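# Swap the seized roller for a good one

## Task

Find the one roller in the four-roller bed that is seized (pushing its top to spin it only makes it rock slightly instead of turning). Remove it by sliding its spring-loaded hexagonal axle toward one bracket until the opposite end leaves its hole, and place it in the scrap tray. Install a good roller in the empty spot so its axle is centred like the rest, with both ends seated in their holes. Every good roller that started in the bed must still be in the bed at the end. Everything must stay in place without the robot holding it.

## Robot and tools

Robot: two arms, left_arm and right_arm, each with six joints and a parallel gripper. The names do not describe image sides. Positions in results use one shared scene frame: origin on the table top midway between the arms, +z up, +x away from the robots over the table, left_arm on the +y side. Printed hand positions are in metres with orientation as a wxyz quaternion; they can be somewhat wrong, more so at long reach. The gripper's fingers extend along its own +z and open and close along its own y. The reported hand point sits between the finger pads, roughly 1 cm short of the tips.

execute_actions takes "actions", a list holding zero or one item, plus optional "pictures" (true or false; images come by default).
- Empty list: nothing is commanded; you just get the current state.
- Motion: {"rows": [...], "steps": n}, n from 1 to 15, default 15. Each control step lasts 1/30 s. Every row is a single flat list of 14 numbers covering both arms even if one stays still: left_arm waist, shoulder, elbow, wrist pitch, wrist yaw, wrist roll, grip; then right_arm in the same order. Each row is used for one step; if rows run out, the final row keeps applying. Joint values are absolute target angles in radians (the same scale as Joint positions), not offsets. Stated ranges per joint: waist -2.618 to 3.054, shoulder 0.000 to 3.142, elbow 0.000 to 3.142, wrist pitch -1.571 to 1.571, wrist yaw -1.571 to 1.571, wrist roll -2.094 to 2.094. True ends may differ by up to 0.036 either way. A target beyond a stated end by more than 0.036, and farther out than the joint's last reported angle, gets the whole call refused (nothing is sent). Targets past the real end are clipped, and the result may say "joint sent to its limit"; lacking that line proves nothing. Grip is an absolute setting from -1 (closed) to +1 (fully open).
- Wait: {"steps": n} with no rows, n up to 300; returns after that many steps since the previous result, counting your reply time.

Motion behaviour: joints move at limited speed. Each step the commanded angle is held within a fixed lead of the measured one (waist 0.202, shoulder 0.258, elbow 0.238, wrist pitch 0.573, wrist yaw and roll 0.522 rad), and if targets would move a hand more than 70 mm from where it is, all that arm's targets are pulled back proportionally. So far moves need several calls. Friction may leave a joint up to about 0.031 rad short, and tiny changes below that may not move it at all. Between calls, arms keep heading for the last row until everything has nearly stopped or a step is HELD; after that only a new action moves them further. Fingers still in motion finish moving.

Result lines: the state line gives each gripper's position and quaternion. Joint positions and Joint velocities list each arm's six angles (rad) and rates, then the finger opening in metres (0.093 fully open to 0.000 closed, about the pad gap when nothing is between them, error around 1 mm). grip_measured is the motor position on the -1..+1 scale; pads touch at about -0.94 and each millimetre of object width adds about 0.0208, with a fixed per-gripper bias up to about 0.02. On a gripped rigid part the opening can read up to roughly 12 mm below its true width, even 0 on thin parts. Sending a grip value below the width reading squeezes harder, up to about 50-62 N per pad (less on thin parts). Keep repeating the closing grip value to keep holding. "joint command not followed" means the clearance check altered or blocked targets on some steps; HELD marks steps where your row was not sent, in whole or part.

zoom_image: {"camera": one of "cam_high", "cam_left_wrist", "cam_right_wrist", "region": [x0, y0, x1, y1]} in pixels of that camera's latest 672x504 image, origin top-left, at most 504 by 504. It gives a closer look only; nothing moves.

finished_scene: {"scene": the current scene number}. Answering without any tool call ends everything.

Suggested order: look and zoom to locate the bed, rollers, brackets and scrap tray; test each roller by pushing its top sideways to see which one turns and which only rocks; push the bad roller's axle toward one bracket against the spring until the other end is free, lift it out and set it in the tray; fit a good roller by compressing its axle, aligning both ends with the holes and letting it spring back centred; release and confirm it stays put and that the other good rollers remain seated.

Avoid: dropping parts, knocking anything off the table (immediate failure), hard pushes or slams, and letting the arms collide or press on each other. Expect occasional brief tugs on held parts or nudges to loose ones. Holding loads heats motors: MOTOR HOT appears from 75 °C; at 90 °C that arm halts for 10 s; at 100 °C it loses hold and drops. Such stops show as OVER-TEMPERATURE FAULT, so release loads when possible.

Each tool is called after "Emit:" as name([rows], argument=value, ...), one row to a line, values as JSON.

## Session

Emit:
execute_actions(actions=[])

Scene clock: 0.00 s of 7600.00 s.
left_arm: end_effector_position=(+0.2647, +0.1887, +0.2660) grip_measured=+1.000 end_effector_quat_wxyz=(+0.250, -0.051, +0.924, -0.284) | right_arm: end_effector_position=(+0.6234, -0.1189, +0.2493) grip_measured=+1.000 end_effector_quat_wxyz=(+0.631, +0.066, +0.647, +0.423)
Joint positions: left_arm=[ 0.315  1.147  1.306 -1.257  0.64  -0.039  0.093] | right_arm=[ 0.411  2.124  1.359  0.922 -0.197  0.724  0.093]
Joint velocities: left_arm=[-0.022 -0.012 -0.032 -0.022 -0.022  0.066  0.   ] | right_arm=[-0.012  0.002 -0.002  0.022 -0.051  0.037  0.   ]
Motor temperatures (°C, as the motors report them): left_arm=[27 28 40 27 28 26] | right_arm=[27 45 44 25 26 26]

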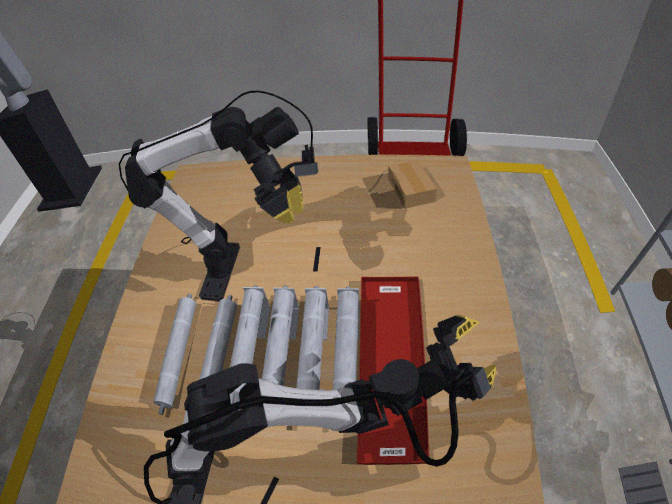

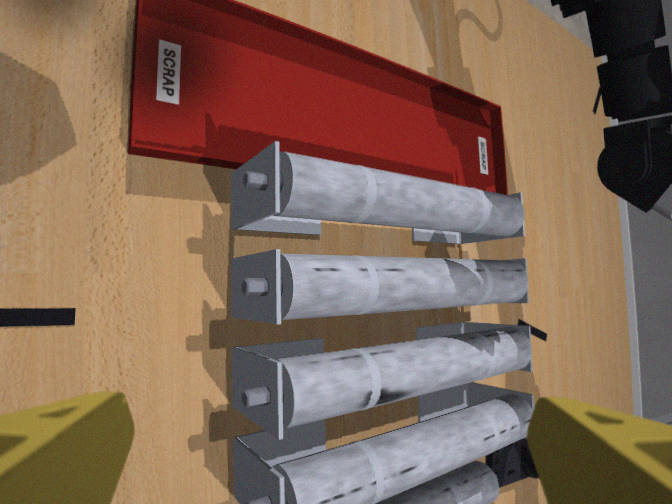

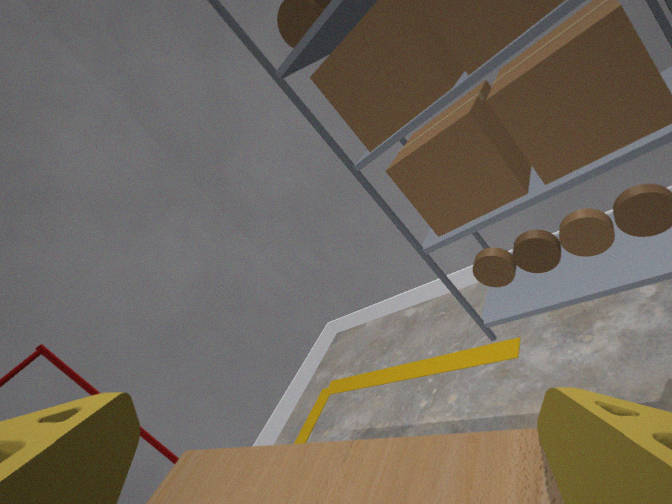

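Emit:
execute_actions([
  {"rows":[[0.315,1.147,1.306,-1.257,0.64,-0.039,1,0.0,1.2,1.2,-1.2,0,0,-1]],"steps":15},
], pictures=false)

Emit:
execute_actions([
  {"steps":60},
])

Scene clock: 21.33 s of 7600.00 s.
left_arm: end_effector_position=(+0.2647, +0.1887, +0.2660) grip_measured=+1.000 end_effector_quat_wxyz=(+0.250, -0.051, +0.924, -0.284) | right_arm: end_effector_position=(+0.5081, -0.3816, +0.2962) grip_measured=-0.988 end_effector_quat_wxyz=(+0.570, +0.096, +0.816, +0.009)
Joint positions: left_arm=[ 0.315  1.147  1.306 -1.257  0.64  -0.039  0.093] | right_arm=[-0.009  1.445  1.228 -0.14  -0.027  0.124  0.   ]
Joint velocities: left_arm=[ 0.002 -0.007 -0.002  0.007  0.051 -0.022  0.   ] | right_arm=[-0.007 -1.824  0.007 -2.147  0.037 -0.52   0.   ]
Motor temperatures (°C, as the motors report them): left_arm=[27 28 42 29 28 26] | right_arm=[27 54 47 29 26 26]
Steps of this call (steps 1 to 90: nothing new was sent; then 17.83 s passed at rest; steps 91 to 105: all 15 steps of this action). Readings (joint positions):
91: left_arm=[0.315 1.147 1.306 -1.257 0.640 -0.039] | right_arm=[0.403 2.107 1.350 0.883 -0.190 0.683]
92: left_arm=[0.315 1.147 1.306 -1.257 0.640 -0.039] | right_arm=[0.389 2.074 1.323 0.815 -0.180 0.631]
94: left_arm=[0.315 1.147 1.306 -1.257 0.640 -0.039] | right_arm=[0.334 2.000 1.281 0.684 -0.156 0.525]
98: left_arm=[0.315 1.147 1.306 -1.257 0.640 -0.039] | right_arm=[0.179 1.841 1.246 0.422 -0.108 0.337]
105: the state above

Scene clock: 23.33 s of 7600.00 s.
left_arm: end_effector_position=(+0.2647, +0.1887, +0.2660) grip_measured=+1.000 end_effector_quat_wxyz=(+0.250, -0.051, +0.924, -0.284) | right_arm: end_effector_position=(+0.3037, -0.3572, +0.1999) grip_measured=-0.988 end_effector_quat_wxyz=(+0.197, +0.066, +0.978, -0.006)
Joint positions: left_arm=[ 0.315  1.147  1.306 -1.257  0.64  -0.039  0.093] | right_arm=[-0.008  1.195  1.213 -1.194 -0.013  0.007  0.   ]
Joint velocities: left_arm=[-0.022  0.002 -0.002  0.007 -0.007 -0.007  0.   ] | right_arm=[-0.002 -0.002  0.002 -0.037 -0.022 -0.022  0.   ]
Motor temperatures (°C, as the motors report them): left_arm=[27 28 42 29 28 26] | right_arm=[27 53 47 29 26 26]
Steps of this call (steps 1 to 45: the robot went on to your last target; steps 46 to 60: nothing new was sent). Readings (joint positions):
1: left_arm=[0.315 1.147 1.306 -1.257 0.640 -0.039] | right_arm=[-0.009 1.383 1.228 -0.215 -0.024 0.107]
2: left_arm=[0.315 1.147 1.306 -1.257 0.640 -0.039] | right_arm=[-0.008 1.324 1.228 -0.288 -0.024 0.093]
4: left_arm=[0.315 1.147 1.306 -1.257 0.640 -0.039] | right_arm=[-0.008 1.236 1.228 -0.426 -0.022 0.070]
8: left_arm=[0.315 1.147 1.306 -1.257 0.640 -0.039] | right_arm=[-0.008 1.195 1.228 -0.701 -0.020 0.043]
60: the state above
All arms were judged still, so your last target was given up. Only a new action makes them travel on or press farther. Fingers that are still opening or closing keep moving.

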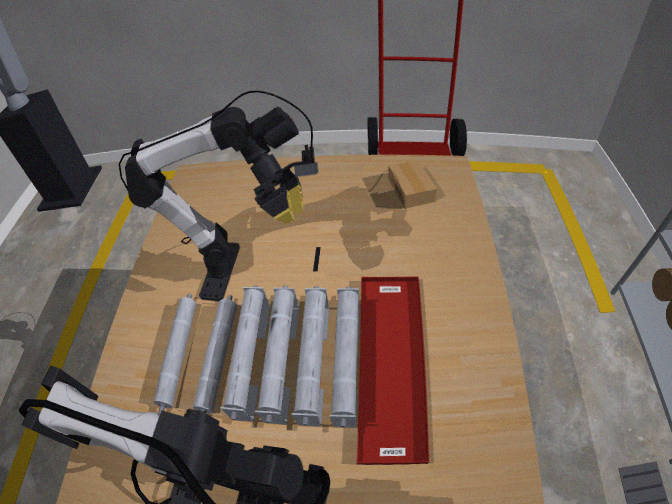

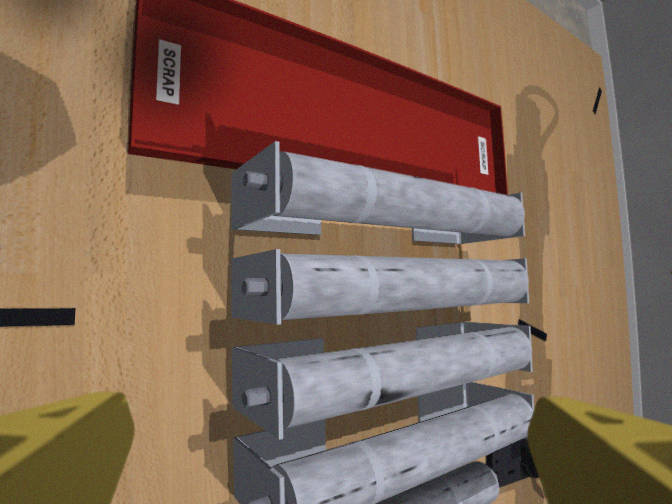

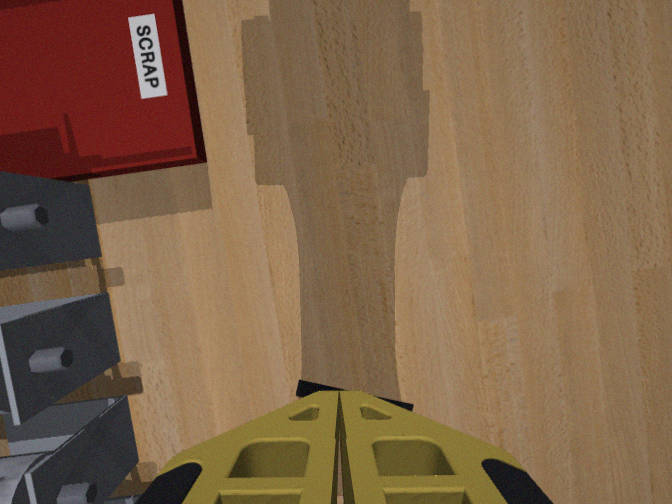

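Emit:
execute_actions([
  {"rows":[[0.315,1.147,1.306,-1.257,0.64,-0.039,1,0.1,1.35,1.4,-1.25,0,0.3,-1],[0.315,1.147,1.306,-1.257,0.64,-0.039,1,0.15,1.42,1.47,-1.27,0,0.4,-1],[0.315,1.147,1.306,-1.257,0.64,-0.039,1,0.2,1.49,1.54,-1.29,0,0.5,-1],[0.315,1.147,1.306,-1.257,0.64,-0.039,1,0.25,1.56,1.61,-1.31,0,0.6,-1],[0.315,1.147,1.306,-1.257,0.64,-0.039,1,0.3,1.63,1.68,-1.33,0,0.7,-1],[0.315,1.147,1.306,-1.257,0.64,-0.039,1,0.35,1.70,1.75,-1.35,0,0.8,-1],[0.315,1.147,1.306,-1.257,0.64,-0.039,1,0.4,1.77,1.82,-1.37,0,0.9,-1],[0.315,1.147,1.306,-1.257,0.64,-0.039,1,0.45,1.84,1.89,-1.39,0,1.0,-1],[0.315,1.147,1.306,-1.257,0.64,-0.039,1,0.5,1.91,1.96,-1.41,0,1.1,-1],[0.315,1.147,1.306,-1.257,0.64,-0.039,1,0.55,1.98,2.03,-1.43,0,1.2,-1],[0.315,1.147,1.306,-1.257,0.64,-0.039,1,0.58,2.05,2.09,-1.45,0,1.3,-1],[0.315,1.147,1.306,-1.257,0.64,-0.039,1,0.58,2.11,2.13,-1.47,0,1.4,-1],[0.315,1.147,1.306,-1.257,0.64,-0.039,1,0.58,2.16,2.15,-1.49,0,1.5,-1],[0.315,1.147,1.306,-1.257,0.64,-0.039,1,0.58,2.185,2.15,-1.5,0,1.5,-1]],"steps":15},
], pictures=false)

Emit:
execute_actions([
  {"steps":30},
])

Scene clock: 60.83 s of 7600.00 s.
left_arm: end_effector_position=(+0.2647, +0.1887, +0.2660) grip_measured=+1.000 end_effector_quat_wxyz=(+0.250, -0.051, +0.924, -0.284) | right_arm: end_effector_position=(+0.4427, -0.1194, +0.1495) grip_measured=-0.989 end_effector_quat_wxyz=(+0.051, +0.366, +0.927, +0.062)
Joint positions: left_arm=[ 0.315  1.147  1.306 -1.257  0.64  -0.039  0.093] | right_arm=[ 0.598  2.142  2.115 -1.384 -0.005  1.229  0.   ]
Joint velocities: left_arm=[ 0.012  0.007  0.012 -0.066 -0.051 -0.051  0.   ] | right_arm=[ 0.203  1.053  0.081 -0.315 -0.022  1.766  0.   ]
Motor temperatures (°C, as the motors report them): left_arm=[27 29 44 30 27 26] | right_arm=[27 47 47 27 26 26]
Steps of this call (steps 1 to 90: nothing new was sent; then 34.00 s passed at rest; steps 91 to 105: all 15 steps of this action). Readings (joint positions):
91: left_arm=[0.315 1.147 1.306 -1.257 0.640 -0.039] | right_arm=[0.008 1.216 1.241 -1.221 -0.005 0.052]
92: left_arm=[0.315 1.147 1.306 -1.257 0.640 -0.039] | right_arm=[0.047 1.266 1.306 -1.261 0.000 0.117]
94: left_arm=[0.315 1.147 1.306 -1.257 0.640 -0.039] | right_arm=[0.148 1.405 1.468 -1.283 0.003 0.265]
98: left_arm=[0.315 1.147 1.306 -1.257 0.640 -0.039] | right_arm=[0.348 1.702 1.767 -1.302 0.006 0.610]
105: the state above

Scene clock: 61.83 s of 7600.00 s.
left_arm: end_effector_position=(+0.2647, +0.1887, +0.2660) grip_measured=+1.000 end_effector_quat_wxyz=(+0.250, -0.051, +0.924, -0.284) | right_arm: end_effector_position=(+0.4240, -0.1345, +0.1217) grip_measured=-0.989 end_effector_quat_wxyz=(-0.004, +0.491, +0.871, -0.001)
Joint positions: left_arm=[ 0.315  1.147  1.306 -1.257  0.64  -0.039  0.093] | right_arm=[ 0.586  2.205  2.116 -1.487 -0.007  1.493  0.   ]
Joint velocities: left_arm=[ 0.002 -0.002 -0.012 -0.081  0.022 -0.051  0.   ] | right_arm=[-0.002  0.002 -0.007 -0.022  0.066 -0.022  0.   ]
Motor temperatures (°C, as the motors report them): left_arm=[27 29 44 30 27 26] | right_arm=[27 47 48 27 26 26]
Steps of this call (steps 1 to 30: the robot went on to your last target). Readings (joint positions):
1: left_arm=[0.315 1.147 1.306 -1.257 0.640 -0.039] | right_arm=[0.602 2.173 2.116 -1.398 -0.006 1.282]
2: left_arm=[0.315 1.147 1.306 -1.257 0.640 -0.039] | right_arm=[0.601 2.195 2.116 -1.416 -0.007 1.324]
4: left_arm=[0.315 1.147 1.306 -1.257 0.640 -0.039] | right_arm=[0.594 2.213 2.116 -1.444 -0.007 1.385]
8: left_arm=[0.315 1.147 1.306 -1.257 0.640 -0.039] | right_arm=[0.586 2.206 2.116 -1.472 -0.007 1.449]
30: the state above
All arms were judged still, so your last target was given up. Only a new action makes them travel on or press farther. Fingers that are still opening or closing keep moving.

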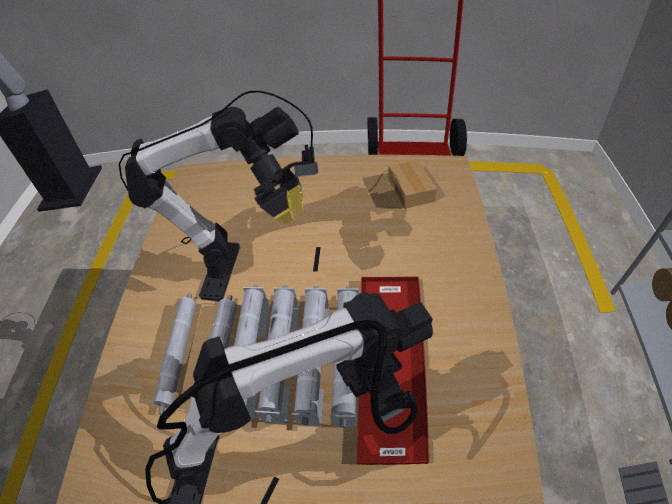

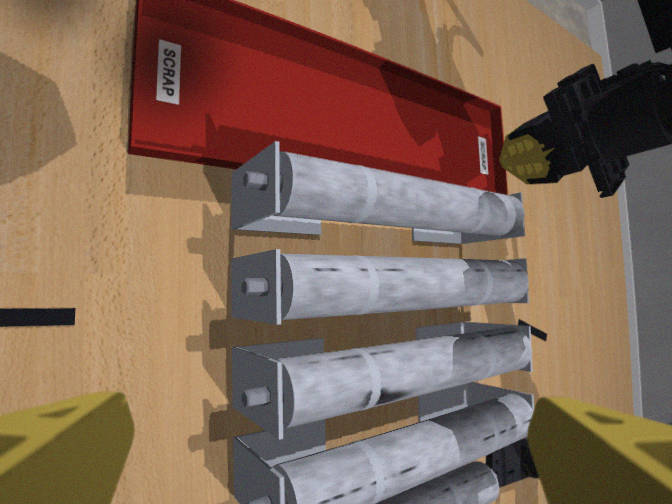

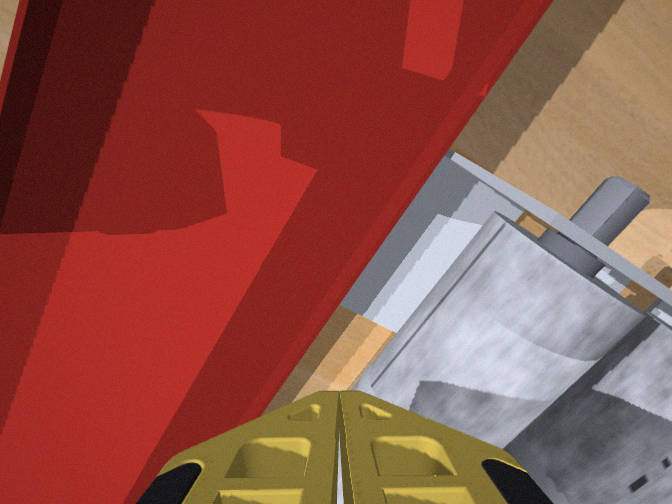

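Emit:
execute_actions([
  {"rows":[[0.315,1.147,1.306,-1.257,0.64,-0.039,1,0.58,2.19,2.09,-1.47,0,1.5,-1],[0.315,1.147,1.306,-1.257,0.64,-0.039,1,0.58,2.19,2.08,-1.455,0,1.5,-1],[0.315,1.147,1.306,-1.257,0.64,-0.039,1,0.58,2.19,2.07,-1.44,0,1.5,-1],[0.315,1.147,1.306,-1.257,0.64,-0.039,1,0.58,2.19,2.06,-1.425,0,1.5,-1],[0.315,1.147,1.306,-1.257,0.64,-0.039,1,0.58,2.19,2.05,-1.41,0,1.5,-1],[0.315,1.147,1.306,-1.257,0.64,-0.039,1,0.58,2.19,2.04,-1.40,0,1.5,-1],[0.315,1.147,1.306,-1.257,0.64,-0.039,1,0.58,2.19,2.03,-1.40,0,1.5,-1]],"steps":15},
], pictures=false)

Scene clock: 72.97 s of 7600.00 s.
left_arm: end_effector_position=(+0.2647, +0.1887, +0.2660) grip_measured=+1.000 end_effector_quat_wxyz=(+0.250, -0.051, +0.924, -0.284) | right_arm: end_effector_position=(+0.4264, -0.1333, +0.1051) grip_measured=-0.989 end_effector_quat_wxyz=(-0.004, +0.492, +0.871, +0.001)
Joint positions: left_arm=[ 0.315  1.147  1.306 -1.257  0.64  -0.039  0.093] | right_arm=[ 0.586  2.205  2.05  -1.419 -0.007  1.493  0.   ]
Joint velocities: left_arm=[-0.012 -0.007 -0.012 -0.007 -0.051 -0.037  0.   ] | right_arm=[-0.002  0.022  0.002  0.007 -0.007 -0.022  0.   ]
Motor temperatures (°C, as the motors report them): left_arm=[27 29 44 30 27 26] | right_arm=[27 53 49 27 26 26]
Steps of this call (steps 1 to 90: nothing new was sent; then 7.63 s passed at rest; steps 91 to 105: all 15 steps of this action). Readings (joint positions):
91: left_arm=[0.315 1.147 1.306 -1.257 0.640 -0.039] | right_arm=[0.586 2.205 2.116 -1.487 -0.007 1.493]
92: left_arm=[0.315 1.147 1.306 -1.257 0.640 -0.039] | right_arm=[0.586 2.205 2.114 -1.484 -0.007 1.493]
94: left_arm=[0.315 1.147 1.306 -1.257 0.640 -0.039] | right_arm=[0.586 2.205 2.102 -1.471 -0.007 1.493]
98: left_arm=[0.315 1.147 1.306 -1.257 0.640 -0.039] | right_arm=[0.586 2.205 2.061 -1.437 -0.007 1.493]
105: the state above

Sweep slowly (0.012 rad/step).

Emit:
execute_actions([
  {"rows":[[0.315,1.147,1.306,-1.257,0.64,-0.039,1,0.6,2.19,2.03,-1.40,0,1.5,-1],[0.315,1.147,1.306,-1.257,0.64,-0.039,1,0.615,2.19,2.03,-1.40,0,1.5,-1],[0.315,1.147,1.306,-1.257,0.64,-0.039,1,0.63,2.19,2.03,-1.40,0,1.5,-1],[0.315,1.147,1.306,-1.257,0.64,-0.039,1,0.645,2.19,2.03,-1.40,0,1.5,-1],[0.315,1.147,1.306,-1.257,0.64,-0.039,1,0.66,2.19,2.03,-1.40,0,1.5,-1],[0.315,1.147,1.306,-1.257,0.64,-0.039,1,0.675,2.19,2.03,-1.40,0,1.5,-1],[0.315,1.147,1.306,-1.257,0.64,-0.039,1,0.69,2.19,2.03,-1.40,0,1.5,-1],[0.315,1.147,1.306,-1.257,0.64,-0.039,1,0.705,2.19,2.03,-1.40,0,1.5,-1],[0.315,1.147,1.306,-1.257,0.64,-0.039,1,0.72,2.19,2.03,-1.40,0,1.5,-1],[0.315,1.147,1.306,-1.257,0.64,-0.039,1,0.735,2.19,2.03,-1.40,0,1.5,-1],[0.315,1.147,1.306,-1.257,0.64,-0.039,1,0.75,2.19,2.03,-1.40,0,1.5,-1],[0.315,1.147,1.306,-1.257,0.64,-0.039,1,0.765,2.19,2.03,-1.40,0,1.5,-1],[0.315,1.147,1.306,-1.257,0.64,-0.039,1,0.78,2.19,2.03,-1.40,0,1.5,-1],[0.315,1.147,1.306,-1.257,0.64,-0.039,1,0.795,2.19,2.03,-1.40,0,1.5,-1],[0.315,1.147,1.306,-1.257,0.64,-0.039,1,0.81,2.19,2.03,-1.40,0,1.5,-1]],"steps":15},
])

Scene clock: 89.17 s of 7600.00 s.
left_arm: end_effector_position=(+0.2647, +0.1887, +0.2660) grip_measured=+1.000 end_effector_quat_wxyz=(+0.250, -0.051, +0.924, -0.284) | right_arm: end_effector_position=(+0.3926, -0.0706, +0.1075) grip_measured=-0.989 end_effector_quat_wxyz=(+0.016, +0.412, +0.911, +0.002)
Joint positions: left_arm=[ 0.315  1.147  1.306 -1.257  0.64  -0.039  0.093] | right_arm=[ 0.765  2.199  2.05  -1.402  0.026  1.493  0.   ]
Joint velocities: left_arm=[-0.012  0.017  0.007  0.007  0.007 -0.051  0.   ] | right_arm=[ 0.266 -0.037  0.002  0.007  0.125 -0.022  0.   ]
Motor temperatures (°C, as the motors report them): left_arm=[27 29 44 30 27 26] | right_arm=[27 59 48 26 26 26]
Steps of this call (steps 1 to 15: the robot went on to your last target; steps 16 to 90: nothing new was sent; then 12.70 s passed at rest; steps 91 to 105: all 15 steps of this action). Readings (joint positions):
91: left_arm=[0.315 1.147 1.306 -1.257 0.640 -0.039] | right_arm=[0.586 2.205 2.050 -1.413 -0.007 1.493]
92: left_arm=[0.315 1.147 1.306 -1.257 0.640 -0.039] | right_arm=[0.588 2.205 2.050 -1.413 -0.007 1.493]
94: left_arm=[0.315 1.147 1.306 -1.257 0.640 -0.039] | right_arm=[0.601 2.205 2.050 -1.413 -0.006 1.493]
98: left_arm=[0.315 1.147 1.306 -1.257 0.640 -0.039] | right_arm=[0.663 2.205 2.050 -1.413 -0.006 1.493]
105: the state above

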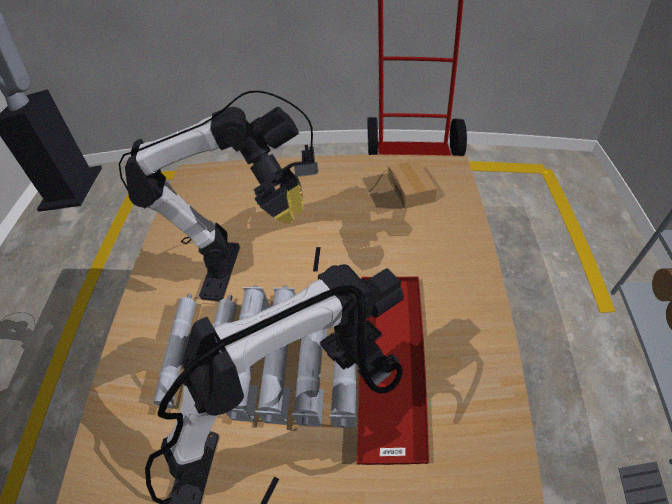

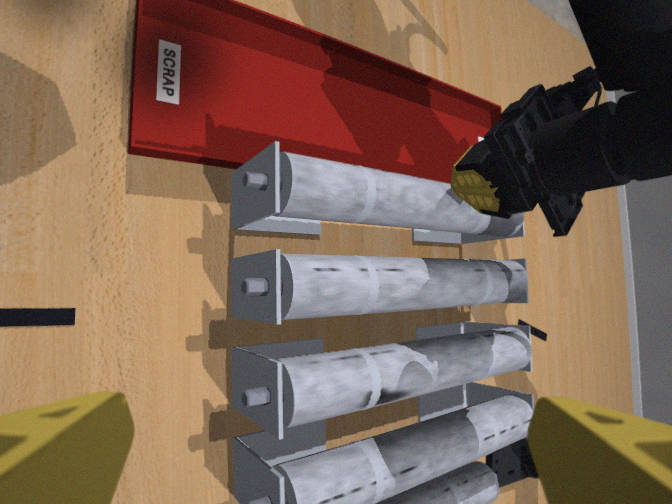

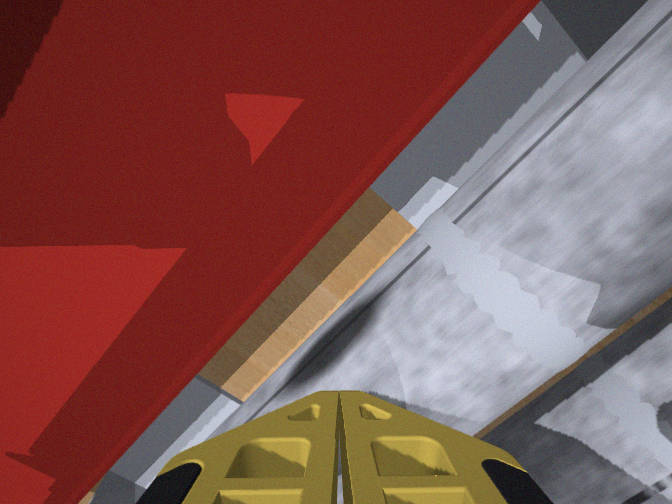

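Emit:
execute_actions([
  {"rows":[[0.315,1.147,1.306,-1.257,0.64,-0.039,1,0.82,2.21,2.03,-1.40,0,1.5,-1],[0.315,1.147,1.306,-1.257,0.64,-0.039,1,0.83,2.215,2.03,-1.40,0,1.5,-1],[0.315,1.147,1.306,-1.257,0.64,-0.039,1,0.84,2.215,2.03,-1.40,0,1.5,-1],[0.315,1.147,1.306,-1.257,0.64,-0.039,1,0.85,2.215,2.03,-1.40,0,1.5,-1],[0.315,1.147,1.306,-1.257,0.64,-0.039,1,0.86,2.215,2.03,-1.40,0,1.5,-1],[0.315,1.147,1.306,-1.257,0.64,-0.039,1,0.87,2.215,2.03,-1.40,0,1.5,-1],[0.315,1.147,1.306,-1.257,0.64,-0.039,1,0.88,2.215,2.03,-1.40,0,1.5,-1],[0.315,1.147,1.306,-1.257,0.64,-0.039,1,0.89,2.215,2.03,-1.40,0,1.5,-1],[0.315,1.147,1.306,-1.257,0.64,-0.039,1,0.90,2.215,2.03,-1.40,0,1.5,-1],[0.315,1.147,1.306,-1.257,0.64,-0.039,1,0.91,2.215,2.03,-1.40,0,1.5,-1],[0.315,1.147,1.306,-1.257,0.64,-0.039,1,0.92,2.215,2.03,-1.40,0,1.5,-1],[0.315,1.147,1.306,-1.257,0.64,-0.039,1,0.93,2.215,2.03,-1.40,0,1.5,-1],[0.315,1.147,1.306,-1.257,0.64,-0.039,1,0.94,2.215,2.03,-1.40,0,1.5,-1]],"steps":15},
])

Scene clock: 106.80 s of 7600.00 s.
left_arm: end_effector_position=(+0.2647, +0.1887, +0.2660) grip_measured=+1.000 end_effector_quat_wxyz=(+0.250, -0.051, +0.924, -0.284) | right_arm: end_effector_position=(+0.3404, -0.0167, +0.1072) grip_measured=-0.989 end_effector_quat_wxyz=(+0.009, +0.332, +0.943, -0.002)
Joint positions: left_arm=[ 0.315  1.147  1.306 -1.257  0.64  -0.039  0.093] | right_arm=[ 0.937  2.2    2.05  -1.417  0.019  1.494  0.   ]
Joint velocities: left_arm=[-0.002  0.002  0.012 -0.022 -0.022 -0.037  0.   ] | right_arm=[ 0.222  0.027 -0.017  0.007 -0.139 -0.037  0.   ]
Motor temperatures (°C, as the motors report them): left_arm=[27 29 44 31 27 26] | right_arm=[27 61 47 26 26 26]
Steps of this call (steps 1 to 30: the robot went on to your last target; steps 31 to 90: nothing new was sent; then 14.13 s passed at rest; steps 91 to 105: all 15 steps of this action). Readings (joint positions):
91: left_arm=[0.315 1.147 1.306 -1.257 0.640 -0.039] | right_arm=[0.793 2.192 2.050 -1.405 0.038 1.493]
92: left_arm=[0.315 1.147 1.306 -1.257 0.640 -0.039] | right_arm=[0.795 2.192 2.050 -1.405 0.039 1.493]
94: left_arm=[0.315 1.147 1.306 -1.257 0.640 -0.039] | right_arm=[0.802 2.192 2.050 -1.408 0.047 1.493]
98: left_arm=[0.315 1.147 1.306 -1.257 0.640 -0.039] | right_arm=[0.838 2.192 2.050 -1.429 0.057 1.493]
105: the state above

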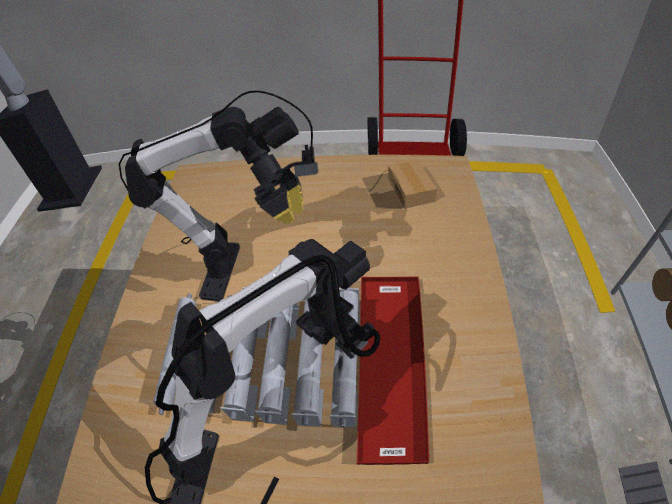

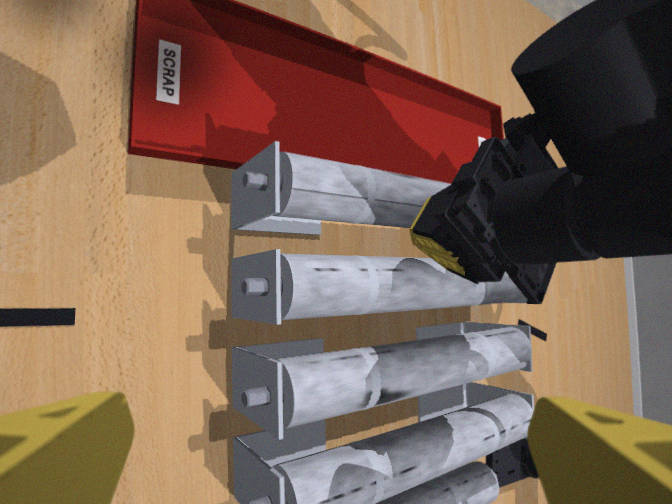

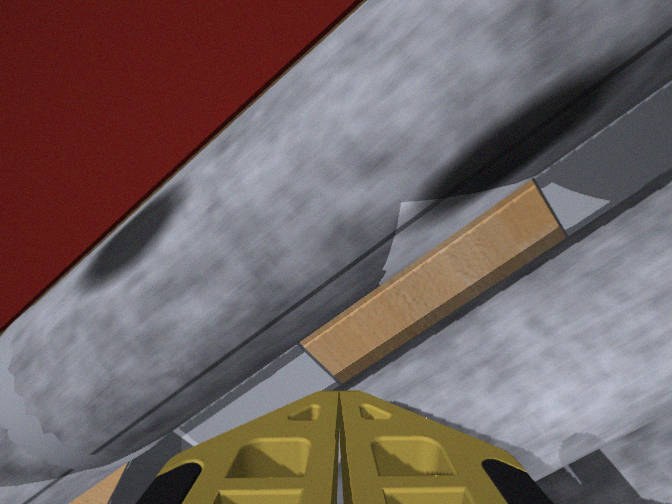

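Emit:
execute_actions([
  {"rows":[[0.34,1.147,1.306,-1.257,0.66,-0.039,1,0.955,2.215,2.03,-1.40,0,1.5,-1],[0.365,1.147,1.306,-1.257,0.68,-0.039,1,0.97,2.215,2.03,-1.40,0,1.5,-1],[0.39,1.147,1.306,-1.257,0.70,-0.039,1,0.984,2.215,2.03,-1.40,0,1.5,-1],[0.415,1.147,1.306,-1.257,0.70,-0.039,1,0.998,2.215,2.03,-1.40,0,1.5,-1],[0.44,1.147,1.306,-1.257,0.70,-0.039,1,1.012,2.215,2.03,-1.40,0,1.5,-1],[0.465,1.147,1.306,-1.257,0.70,-0.039,1,1.026,2.215,2.03,-1.40,0,1.5,-1],[0.49,1.147,1.306,-1.257,0.70,-0.039,1,1.04,2.215,2.03,-1.40,0,1.5,-1],[0.515,1.147,1.306,-1.257,0.70,-0.039,1,1.054,2.215,2.03,-1.40,0,1.5,-1],[0.54,1.147,1.306,-1.257,0.70,-0.039,1,1.068,2.215,2.03,-1.40,0,1.5,-1],[0.565,1.147,1.306,-1.257,0.70,-0.039,1,1.082,2.215,2.03,-1.40,0,1.5,-1],[0.59,1.147,1.306,-1.257,0.70,-0.039,1,1.096,2.215,2.03,-1.40,0,1.5,-1],[0.615,1.147,1.306,-1.257,0.70,-0.039,1,1.11,2.215,2.03,-1.40,0,1.5,-1],[0.64,1.147,1.306,-1.257,0.70,-0.039,1,1.124,2.215,2.03,-1.40,0,1.5,-1],[0.665,1.147,1.306,-1.257,0.70,-0.039,1,1.138,2.215,2.03,-1.40,0,1.5,-1],[0.69,1.147,1.306,-1.257,0.70,-0.039,1,1.152,2.215,2.03,-1.40,0,1.5,-1]],"steps":15},
], pictures=false)

Emit:
execute_actions([
  {"steps":15},
])

Scene clock: 127.77 s of 7600.00 s.
left_arm: end_effector_position=(+0.2665, +0.2665, +0.2702) grip_measured=+1.000 end_effector_quat_wxyz=(+0.296, -0.193, +0.898, -0.260) | right_arm: end_effector_position=(+0.2932, +0.0127, +0.1103) grip_measured=-0.989 end_effector_quat_wxyz=(+0.031, +0.259, +0.965, -0.023)
Joint positions: left_arm=[ 0.641  1.147  1.306 -1.257  0.686 -0.039  0.093] | right_arm=[ 1.089  2.194  2.05  -1.45   0.074  1.494  0.   ]
Joint velocities: left_arm=[ 0.711 -0.012  0.002  0.051  0.007 -0.037  0.   ] | right_arm=[ 0.481 -0.012 -0.007 -0.242 -0.139 -0.022  0.   ]
Motor temperatures (°C, as the motors report them): left_arm=[27 29 44 31 27 26] | right_arm=[27 60 46 26 26 26]
Steps of this call (steps 1 to 15: the robot went on to your last target; steps 16 to 90: nothing new was sent; then 17.47 s passed at rest; steps 91 to 105: all 15 steps of this action). Readings (joint positions):
91: left_arm=[0.318 1.147 1.306 -1.257 0.642 -0.039] | right_arm=[0.945 2.201 2.050 -1.413 0.009 1.494]
92: left_arm=[0.327 1.147 1.306 -1.257 0.648 -0.039] | right_arm=[0.946 2.201 2.050 -1.413 0.009 1.494]
94: left_arm=[0.366 1.147 1.306 -1.257 0.664 -0.039] | right_arm=[0.957 2.201 2.050 -1.413 0.009 1.494]
98: left_arm=[0.466 1.147 1.306 -1.257 0.678 -0.039] | right_arm=[1.012 2.201 2.050 -1.412 0.022 1.494]
105: the state above

Scene clock: 128.27 s of 7600.00 s.
left_arm: end_effector_position=(+0.2649, +0.2768, +0.2703) grip_measured=+1.000 end_effector_quat_wxyz=(+0.302, -0.211, +0.894, -0.254) | right_arm: end_effector_position=(+0.2642, +0.0421, +0.1070) grip_measured=-0.989 end_effector_quat_wxyz=(+0.006, +0.226, +0.974, +0.001)
Joint positions: left_arm=[ 0.682  1.147  1.306 -1.257  0.687 -0.039  0.093] | right_arm=[ 1.159  2.2    2.05  -1.414  0.011  1.494  0.   ]
Joint velocities: left_arm=[ 0.012 -0.012  0.002  0.007 -0.037 -0.066  0.   ] | right_arm=[-0.007 -0.002 -0.022  0.037  0.037 -0.051  0.   ]
Motor temperatures (°C, as the motors report them): left_arm=[27 29 44 31 27 26] | right_arm=[27 60 46 26 26 26]
Steps of this call (steps 1 to 15: the robot went on to your last target). Readings (joint positions):
1: left_arm=[0.662 1.147 1.306 -1.257 0.686 -0.039] | right_arm=[1.107 2.194 2.050 -1.451 0.066 1.494]
2: left_arm=[0.675 1.147 1.306 -1.257 0.686 -0.039] | right_arm=[1.125 2.195 2.050 -1.444 0.054 1.494]
4: left_arm=[0.682 1.147 1.306 -1.257 0.686 -0.039] | right_arm=[1.152 2.198 2.050 -1.430 0.033 1.494]
8: left_arm=[0.682 1.147 1.306 -1.257 0.687 -0.039] | right_arm=[1.160 2.200 2.050 -1.419 0.016 1.494]
15: the state above

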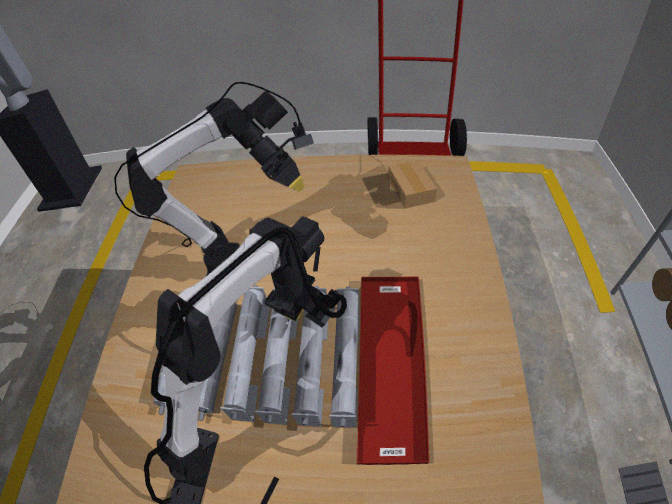

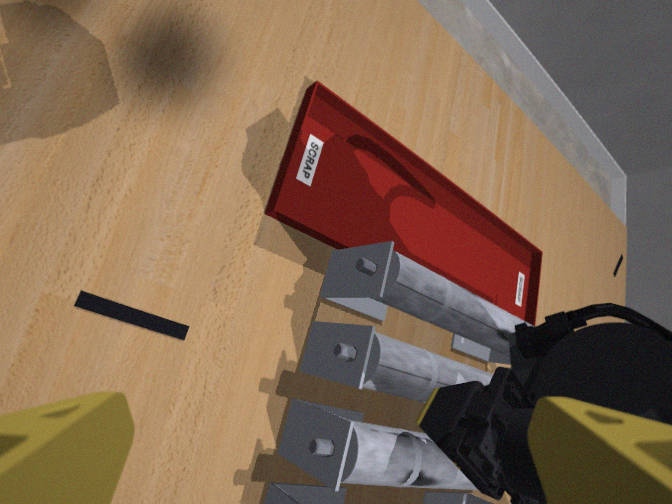

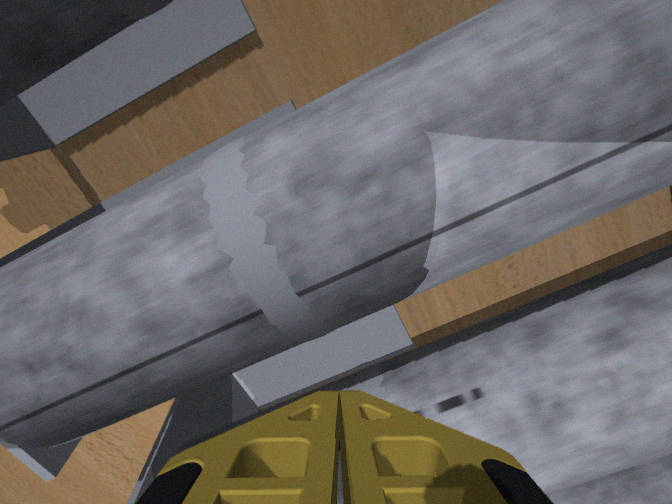

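Emit:
execute_actions([
  {"rows":[[0.69,1.147,1.306,-1.257,0.70,-0.039,1,1.168,2.215,2.03,-1.40,0,1.5,-1],[0.69,1.147,1.306,-1.257,0.70,-0.039,1,1.181,2.215,2.03,-1.40,0,1.5,-1],[0.69,1.147,1.306,-1.257,0.70,-0.039,1,1.194,2.215,2.03,-1.40,0,1.5,-1],[0.69,1.147,1.306,-1.257,0.70,-0.039,1,1.207,2.215,2.03,-1.40,0,1.5,-1],[0.69,1.147,1.306,-1.257,0.70,-0.039,1,1.22,2.215,2.03,-1.40,0,1.5,-1],[0.69,1.147,1.306,-1.257,0.70,-0.039,1,1.233,2.215,2.03,-1.40,0,1.5,-1],[0.69,1.147,1.306,-1.257,0.70,-0.039,1,1.246,2.215,2.03,-1.40,0,1.5,-1],[0.69,1.147,1.306,-1.257,0.70,-0.039,1,1.259,2.215,2.03,-1.40,0,1.5,-1],[0.69,1.147,1.306,-1.257,0.70,-0.039,1,1.272,2.215,2.03,-1.40,0,1.5,-1],[0.69,1.147,1.306,-1.257,0.70,-0.039,1,1.285,2.215,2.03,-1.40,0,1.5,-1],[0.69,1.147,1.306,-1.257,0.70,-0.039,1,1.298,2.215,2.03,-1.40,0,1.5,-1],[0.69,1.147,1.306,-1.257,0.70,-0.039,1,1.311,2.215,2.03,-1.40,0,1.5,-1],[0.69,1.147,1.306,-1.257,0.70,-0.039,1,1.324,2.215,2.03,-1.40,0,1.5,-1],[0.69,1.147,1.306,-1.257,0.70,-0.039,1,1.337,2.215,2.03,-1.40,0,1.5,-1],[0.69,1.147,1.306,-1.257,0.70,-0.039,1,1.35,2.215,2.03,-1.40,0,1.5,-1]],"steps":15},
], pictures=false)

Emit:
execute_actions([
  {"steps":15},
])

Scene clock: 155.13 s of 7600.00 s.
left_arm: end_effector_position=(+0.2649, +0.2768, +0.2703) grip_measured=+1.000 end_effector_quat_wxyz=(+0.302, -0.211, +0.894, -0.255) | right_arm: end_effector_position=(+0.2373, +0.0573, +0.1082) grip_measured=-0.989 end_effector_quat_wxyz=(+0.058, +0.170, +0.984, -0.012)
Joint positions: left_arm=[ 0.682  1.147  1.306 -1.257  0.688 -0.039  0.093] | right_arm=[ 1.273  2.2    2.05  -1.414  0.118  1.494  0.   ]
Joint velocities: left_arm=[ 0.007 -0.007 -0.017  0.007 -0.022  0.022  0.   ] | right_arm=[ 0.203 -0.007 -0.007 -0.022  0.432  0.081  0.   ]
Motor temperatures (°C, as the motors report them): left_arm=[27 29 44 31 27 26] | right_arm=[27 60 46 26 26 26]
Steps of this call (steps 1 to 15: the robot went on to your last target; steps 16 to 90: nothing new was sent; then 23.37 s passed at rest; steps 91 to 105: all 15 steps of this action). Readings (joint positions):
91: left_arm=[0.682 1.147 1.306 -1.257 0.688 -0.039] | right_arm=[1.159 2.200 2.050 -1.413 0.010 1.494]
92: left_arm=[0.682 1.147 1.306 -1.257 0.688 -0.039] | right_arm=[1.160 2.200 2.050 -1.413 0.010 1.494]
94: left_arm=[0.682 1.147 1.306 -1.257 0.688 -0.039] | right_arm=[1.169 2.200 2.050 -1.413 0.010 1.494]
98: left_arm=[0.682 1.147 1.306 -1.257 0.688 -0.039] | right_arm=[1.220 2.200 2.050 -1.413 0.015 1.494]
105: the state above

Scene clock: 155.63 s of 7600.00 s.
left_arm: end_effector_position=(+0.2649, +0.2768, +0.2703) grip_measured=+1.000 end_effector_quat_wxyz=(+0.302, -0.211, +0.894, -0.255) | right_arm: end_effector_position=(+0.2347, +0.0588, +0.1092) grip_measured=-0.989 end_effector_quat_wxyz=(+0.080, +0.157, +0.984, -0.017)
Joint positions: left_arm=[ 0.682  1.147  1.306 -1.257  0.688 -0.039  0.093] | right_arm=[ 1.298  2.2    2.05  -1.415  0.163  1.494  0.   ]
Joint velocities: left_arm=[-0.002  0.007 -0.002  0.007 -0.022 -0.007  0.   ] | right_arm=[-0.012  0.022  0.017 -0.066  0.022  0.007  0.   ]
Motor temperatures (°C, as the motors report them): left_arm=[27 29 44 31 27 26] | right_arm=[27 60 46 26 26 26]
Steps of this call (steps 1 to 15: the robot went on to your last target). Readings (joint positions):
1: left_arm=[0.682 1.147 1.306 -1.257 0.688 -0.039] | right_arm=[1.281 2.200 2.050 -1.416 0.131 1.494]
2: left_arm=[0.682 1.147 1.306 -1.257 0.688 -0.039] | right_arm=[1.288 2.200 2.050 -1.415 0.142 1.494]
4: left_arm=[0.682 1.147 1.306 -1.257 0.688 -0.039] | right_arm=[1.296 2.200 2.050 -1.415 0.158 1.494]
8: left_arm=[0.682 1.147 1.306 -1.257 0.688 -0.039] | right_arm=[1.298 2.200 2.050 -1.415 0.163 1.494]
15: the state above

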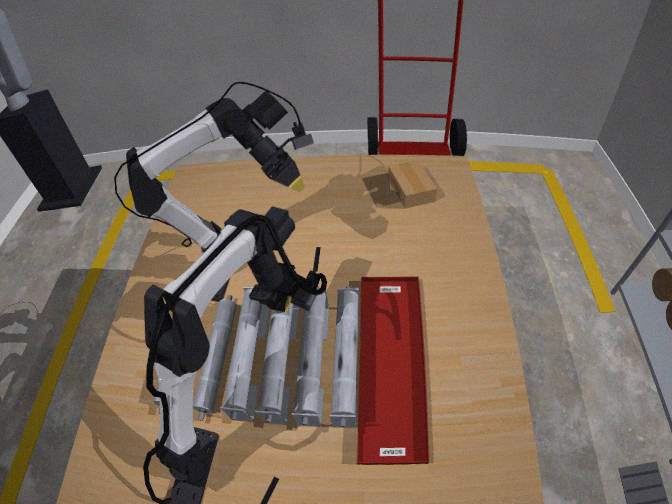

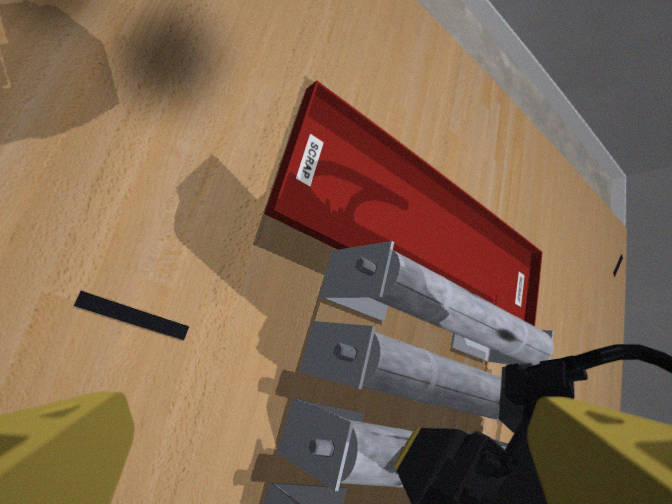

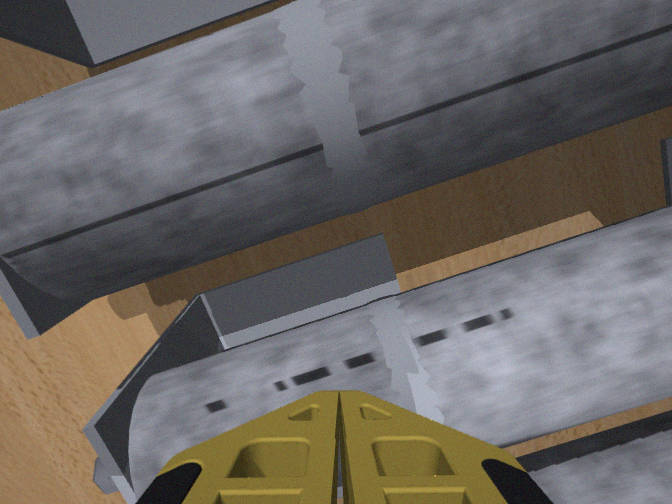

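Emit:
execute_actions([
  {"rows":[[0.66,1.16,1.29,-1.257,0.68,-0.14,0.8,1.32,2.2,2.05,-1.41,0.03,1.5,-1],[0.63,1.17,1.28,-1.257,0.66,-0.24,0.7,1.29,2.19,2.07,-1.42,0.05,1.5,-1],[0.60,1.18,1.27,-1.257,0.64,-0.34,0.6,1.26,2.18,2.08,-1.43,0.05,1.5,-1],[0.57,1.19,1.26,-1.257,0.62,-0.44,0.5,1.24,2.165,2.08,-1.44,0.03,1.4,-1],[0.54,1.20,1.25,-1.257,0.60,-0.54,0.4,1.22,2.15,2.07,-1.45,0.01,1.3,-1],[0.51,1.21,1.24,-1.257,0.58,-0.64,0.3,1.21,2.13,2.05,-1.46,0,1.2,-0.8],[0.48,1.22,1.23,-1.257,0.56,-0.74,0.2,1.20,2.11,2.03,-1.46,0,1.1,-0.6],[0.45,1.23,1.22,-1.257,0.54,-0.84,0.1,1.19,2.09,2.01,-1.46,0,1.0,-0.4],[0.42,1.24,1.21,-1.257,0.52,-0.94,0,1.18,2.07,1.985,-1.46,0,0.9,-0.2],[0.39,1.25,1.20,-1.257,0.50,-1.04,-0.1,1.17,2.05,1.96,-1.46,0,0.8,0],[0.36,1.26,1.19,-1.257,0.48,-1.14,-0.2,1.165,2.03,1.935,-1.46,0,0.7,0.2],[0.33,1.27,1.18,-1.257,0.46,-1.24,-0.3,1.16,2.01,1.91,-1.46,0,0.6,0.3],[0.30,1.28,1.17,-1.257,0.44,-1.34,-0.3,1.155,1.99,1.885,-1.46,0,0.5,0.3],[0.27,1.29,1.16,-1.257,0.42,-1.44,-0.3,1.15,1.97,1.86,-1.46,0,0.4,0.3],[0.24,1.30,1.15,-1.257,0.40,-1.54,-0.3,1.145,1.95,1.835,-1.46,0,0.3,0.3]],"steps":15},
], pictures=false)

Emit:
execute_actions([
  {"rows":[[0.22,1.31,1.14,-1.25,0.39,-1.6,-0.3,1.14,1.93,1.81,-1.455,0,0.2,0.3],[0.19,1.32,1.13,-1.245,0.38,-1.65,-0.3,1.135,1.91,1.785,-1.45,0,0.1,0.3],[0.16,1.33,1.12,-1.24,0.37,-1.68,-0.3,1.13,1.89,1.76,-1.445,0,0.0,0.3],[0.13,1.34,1.11,-1.235,0.36,-1.68,-0.3,1.127,1.87,1.735,-1.44,0,-0.1,0.3],[0.10,1.35,1.10,-1.23,0.35,-1.68,-0.3,1.127,1.85,1.71,-1.43,0,-0.2,0.3],[0.07,1.36,1.09,-1.225,0.34,-1.68,-0.3,1.127,1.835,1.69,-1.42,0,-0.3,0.3],[0.04,1.375,1.08,-1.22,0.335,-1.68,-0.3,1.127,1.828,1.68,-1.417,0,-0.4,0.3],[0.01,1.39,1.07,-1.215,0.335,-1.68,-0.3,1.127,1.828,1.68,-1.417,0,-0.5,0.3],[-0.017,1.405,1.06,-1.21,0.335,-1.68,-0.3,1.127,1.828,1.68,-1.417,0,-0.562,0.3]],"steps":15},
], pictures=false)

Emit:
execute_actions([
  {"steps":20},
])

Scene clock: 200.93 s of 7600.00 s.
left_arm: end_effector_position=(+0.2619, +0.2057, +0.1861) grip_measured=-0.297 end_effector_quat_wxyz=(-0.010, -0.577, +0.773, -0.264) | right_arm: end_effector_position=(+0.2470, +0.0053, +0.1484) grip_measured=+0.298 end_effector_quat_wxyz=(+0.021, -0.166, +0.986, +0.006)
Joint positions: left_arm=[ 0.298  1.276  1.183 -1.257  0.49  -1.125  0.031] | right_arm=[ 1.155  1.997  1.903 -1.44   0.025  0.699  0.059]
Joint velocities: left_arm=[-0.867  0.261 -0.271  0.037 -0.535 -2.835 -0.002] | right_arm=[-0.09  -0.593 -0.72  -0.051  0.007 -2.645  0.001]
Motor temperatures (°C, as the motors report them): left_arm=[27 29 44 31 27 26] | right_arm=[29 60 45 26 31 26]
Steps of this call (steps 1 to 15: the robot went on to your last target; steps 16 to 90: nothing new was sent; then 41.80 s passed at rest; steps 91 to 105: all 15 steps of this action). Readings (joint positions):
91: left_arm=[0.680 1.147 1.306 -1.257 0.687 -0.053] | right_arm=[1.297 2.199 2.050 -1.415 0.164 1.494]
92: left_arm=[0.671 1.148 1.306 -1.257 0.683 -0.084] | right_arm=[1.294 2.197 2.050 -1.415 0.163 1.494]
94: left_arm=[0.627 1.155 1.300 -1.257 0.668 -0.185] | right_arm=[1.279 2.195 2.053 -1.418 0.134 1.481]
98: left_arm=[0.507 1.195 1.261 -1.257 0.617 -0.481] | right_arm=[1.221 2.162 2.044 -1.428 0.059 1.287]
105: the state above

Scene clock: 201.43 s of 7600.00 s.
left_arm: end_effector_position=(+0.2321, +0.1517, +0.1192) grip_measured=-0.297 end_effector_quat_wxyz=(+0.132, +0.689, -0.703, +0.118) | right_arm: end_effector_position=(+0.2276, -0.0374, +0.1491) grip_measured=+0.299 end_effector_quat_wxyz=(+0.003, +0.670, -0.742, +0.008)
Joint positions: left_arm=[-0.011  1.403  1.072 -1.228  0.355 -1.651  0.031] | right_arm=[ 1.134  1.849  1.704 -1.436  0.014 -0.456  0.06 ]
Joint velocities: left_arm=[-0.002 -0.002 -0.012  0.051 -0.066 -0.11  -0.   ] | right_arm=[-0.007  0.002  0.007  0.007  0.022 -0.593 -0.   ]
Motor temperatures (°C, as the motors report them): left_arm=[27 29 44 31 27 26] | right_arm=[29 60 45 26 30 26]
Steps of this call (steps 1 to 15: all 15 steps of this action). Readings (joint positions):
1: left_arm=[0.269 1.285 1.174 -1.257 0.473 -1.216] | right_arm=[1.153 1.978 1.879 -1.442 0.023 0.605]
2: left_arm=[0.242 1.294 1.164 -1.257 0.457 -1.299] | right_arm=[1.150 1.959 1.853 -1.442 0.020 0.510]
4: left_arm=[0.187 1.312 1.145 -1.255 0.427 -1.433] | right_arm=[1.144 1.922 1.800 -1.443 0.017 0.316]
8: left_arm=[0.068 1.354 1.107 -1.242 0.381 -1.574] | right_arm=[1.134 1.861 1.714 -1.442 0.015 -0.076]
15: the state above

Scene clock: 202.10 s of 7600.00 s.
left_arm: end_effector_position=(+0.2339, +0.1531, +0.1187) grip_measured=-0.297 end_effector_quat_wxyz=(+0.127, +0.696, -0.697, +0.116) | right_arm: end_effector_position=(+0.2280, -0.0366, +0.1491) grip_measured=+0.299 end_effector_quat_wxyz=(+0.001, +0.706, -0.708, +0.007)
Joint positions: left_arm=[-0.011  1.403  1.072 -1.221  0.346 -1.671  0.031] | right_arm=[ 1.134  1.849  1.704 -1.432  0.013 -0.554  0.06 ]
Joint velocities: left_arm=[-0.007  0.002 -0.007 -0.022 -0.022  0.066  0.001] | right_arm=[-0.012 -0.002 -0.002  0.037  0.095  0.022 -0.   ]
Motor temperatures (°C, as the motors report them): left_arm=[27 29 44 31 27 26] | right_arm=[29 60 45 26 30 26]
Steps of this call (steps 1 to 20: the robot went on to your last target). Readings (joint positions):
1: left_arm=[-0.011 1.403 1.072 -1.226 0.353 -1.655] | right_arm=[1.134 1.849 1.704 -1.435 0.013 -0.476]
2: left_arm=[-0.011 1.403 1.072 -1.225 0.352 -1.658] | right_arm=[1.134 1.849 1.704 -1.435 0.013 -0.492]
4: left_arm=[-0.011 1.403 1.072 -1.223 0.350 -1.663] | right_arm=[1.134 1.849 1.704 -1.434 0.013 -0.514]
8: left_arm=[-0.011 1.403 1.072 -1.222 0.347 -1.667] | right_arm=[1.134 1.849 1.704 -1.433 0.013 -0.538]
20: the state above

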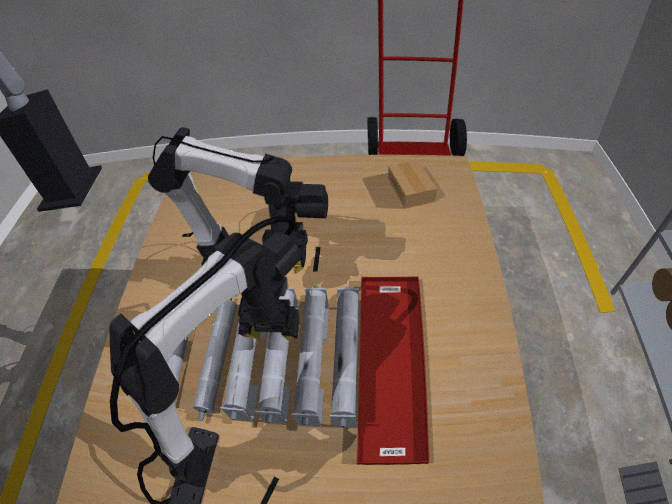

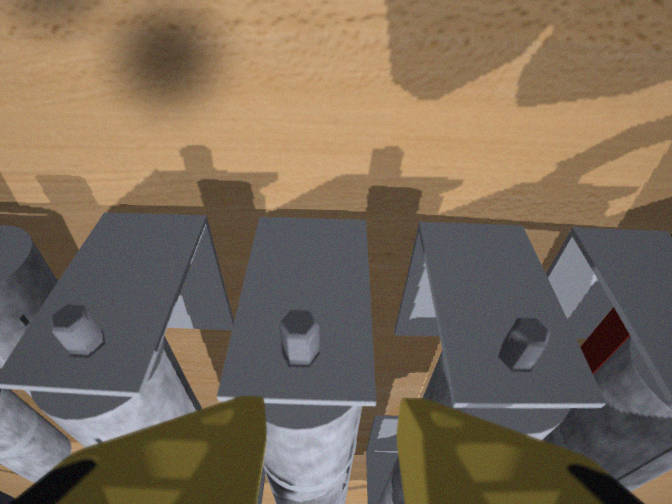

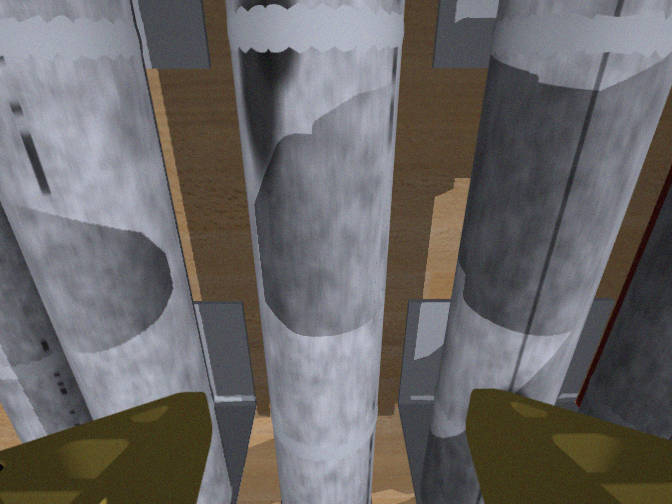

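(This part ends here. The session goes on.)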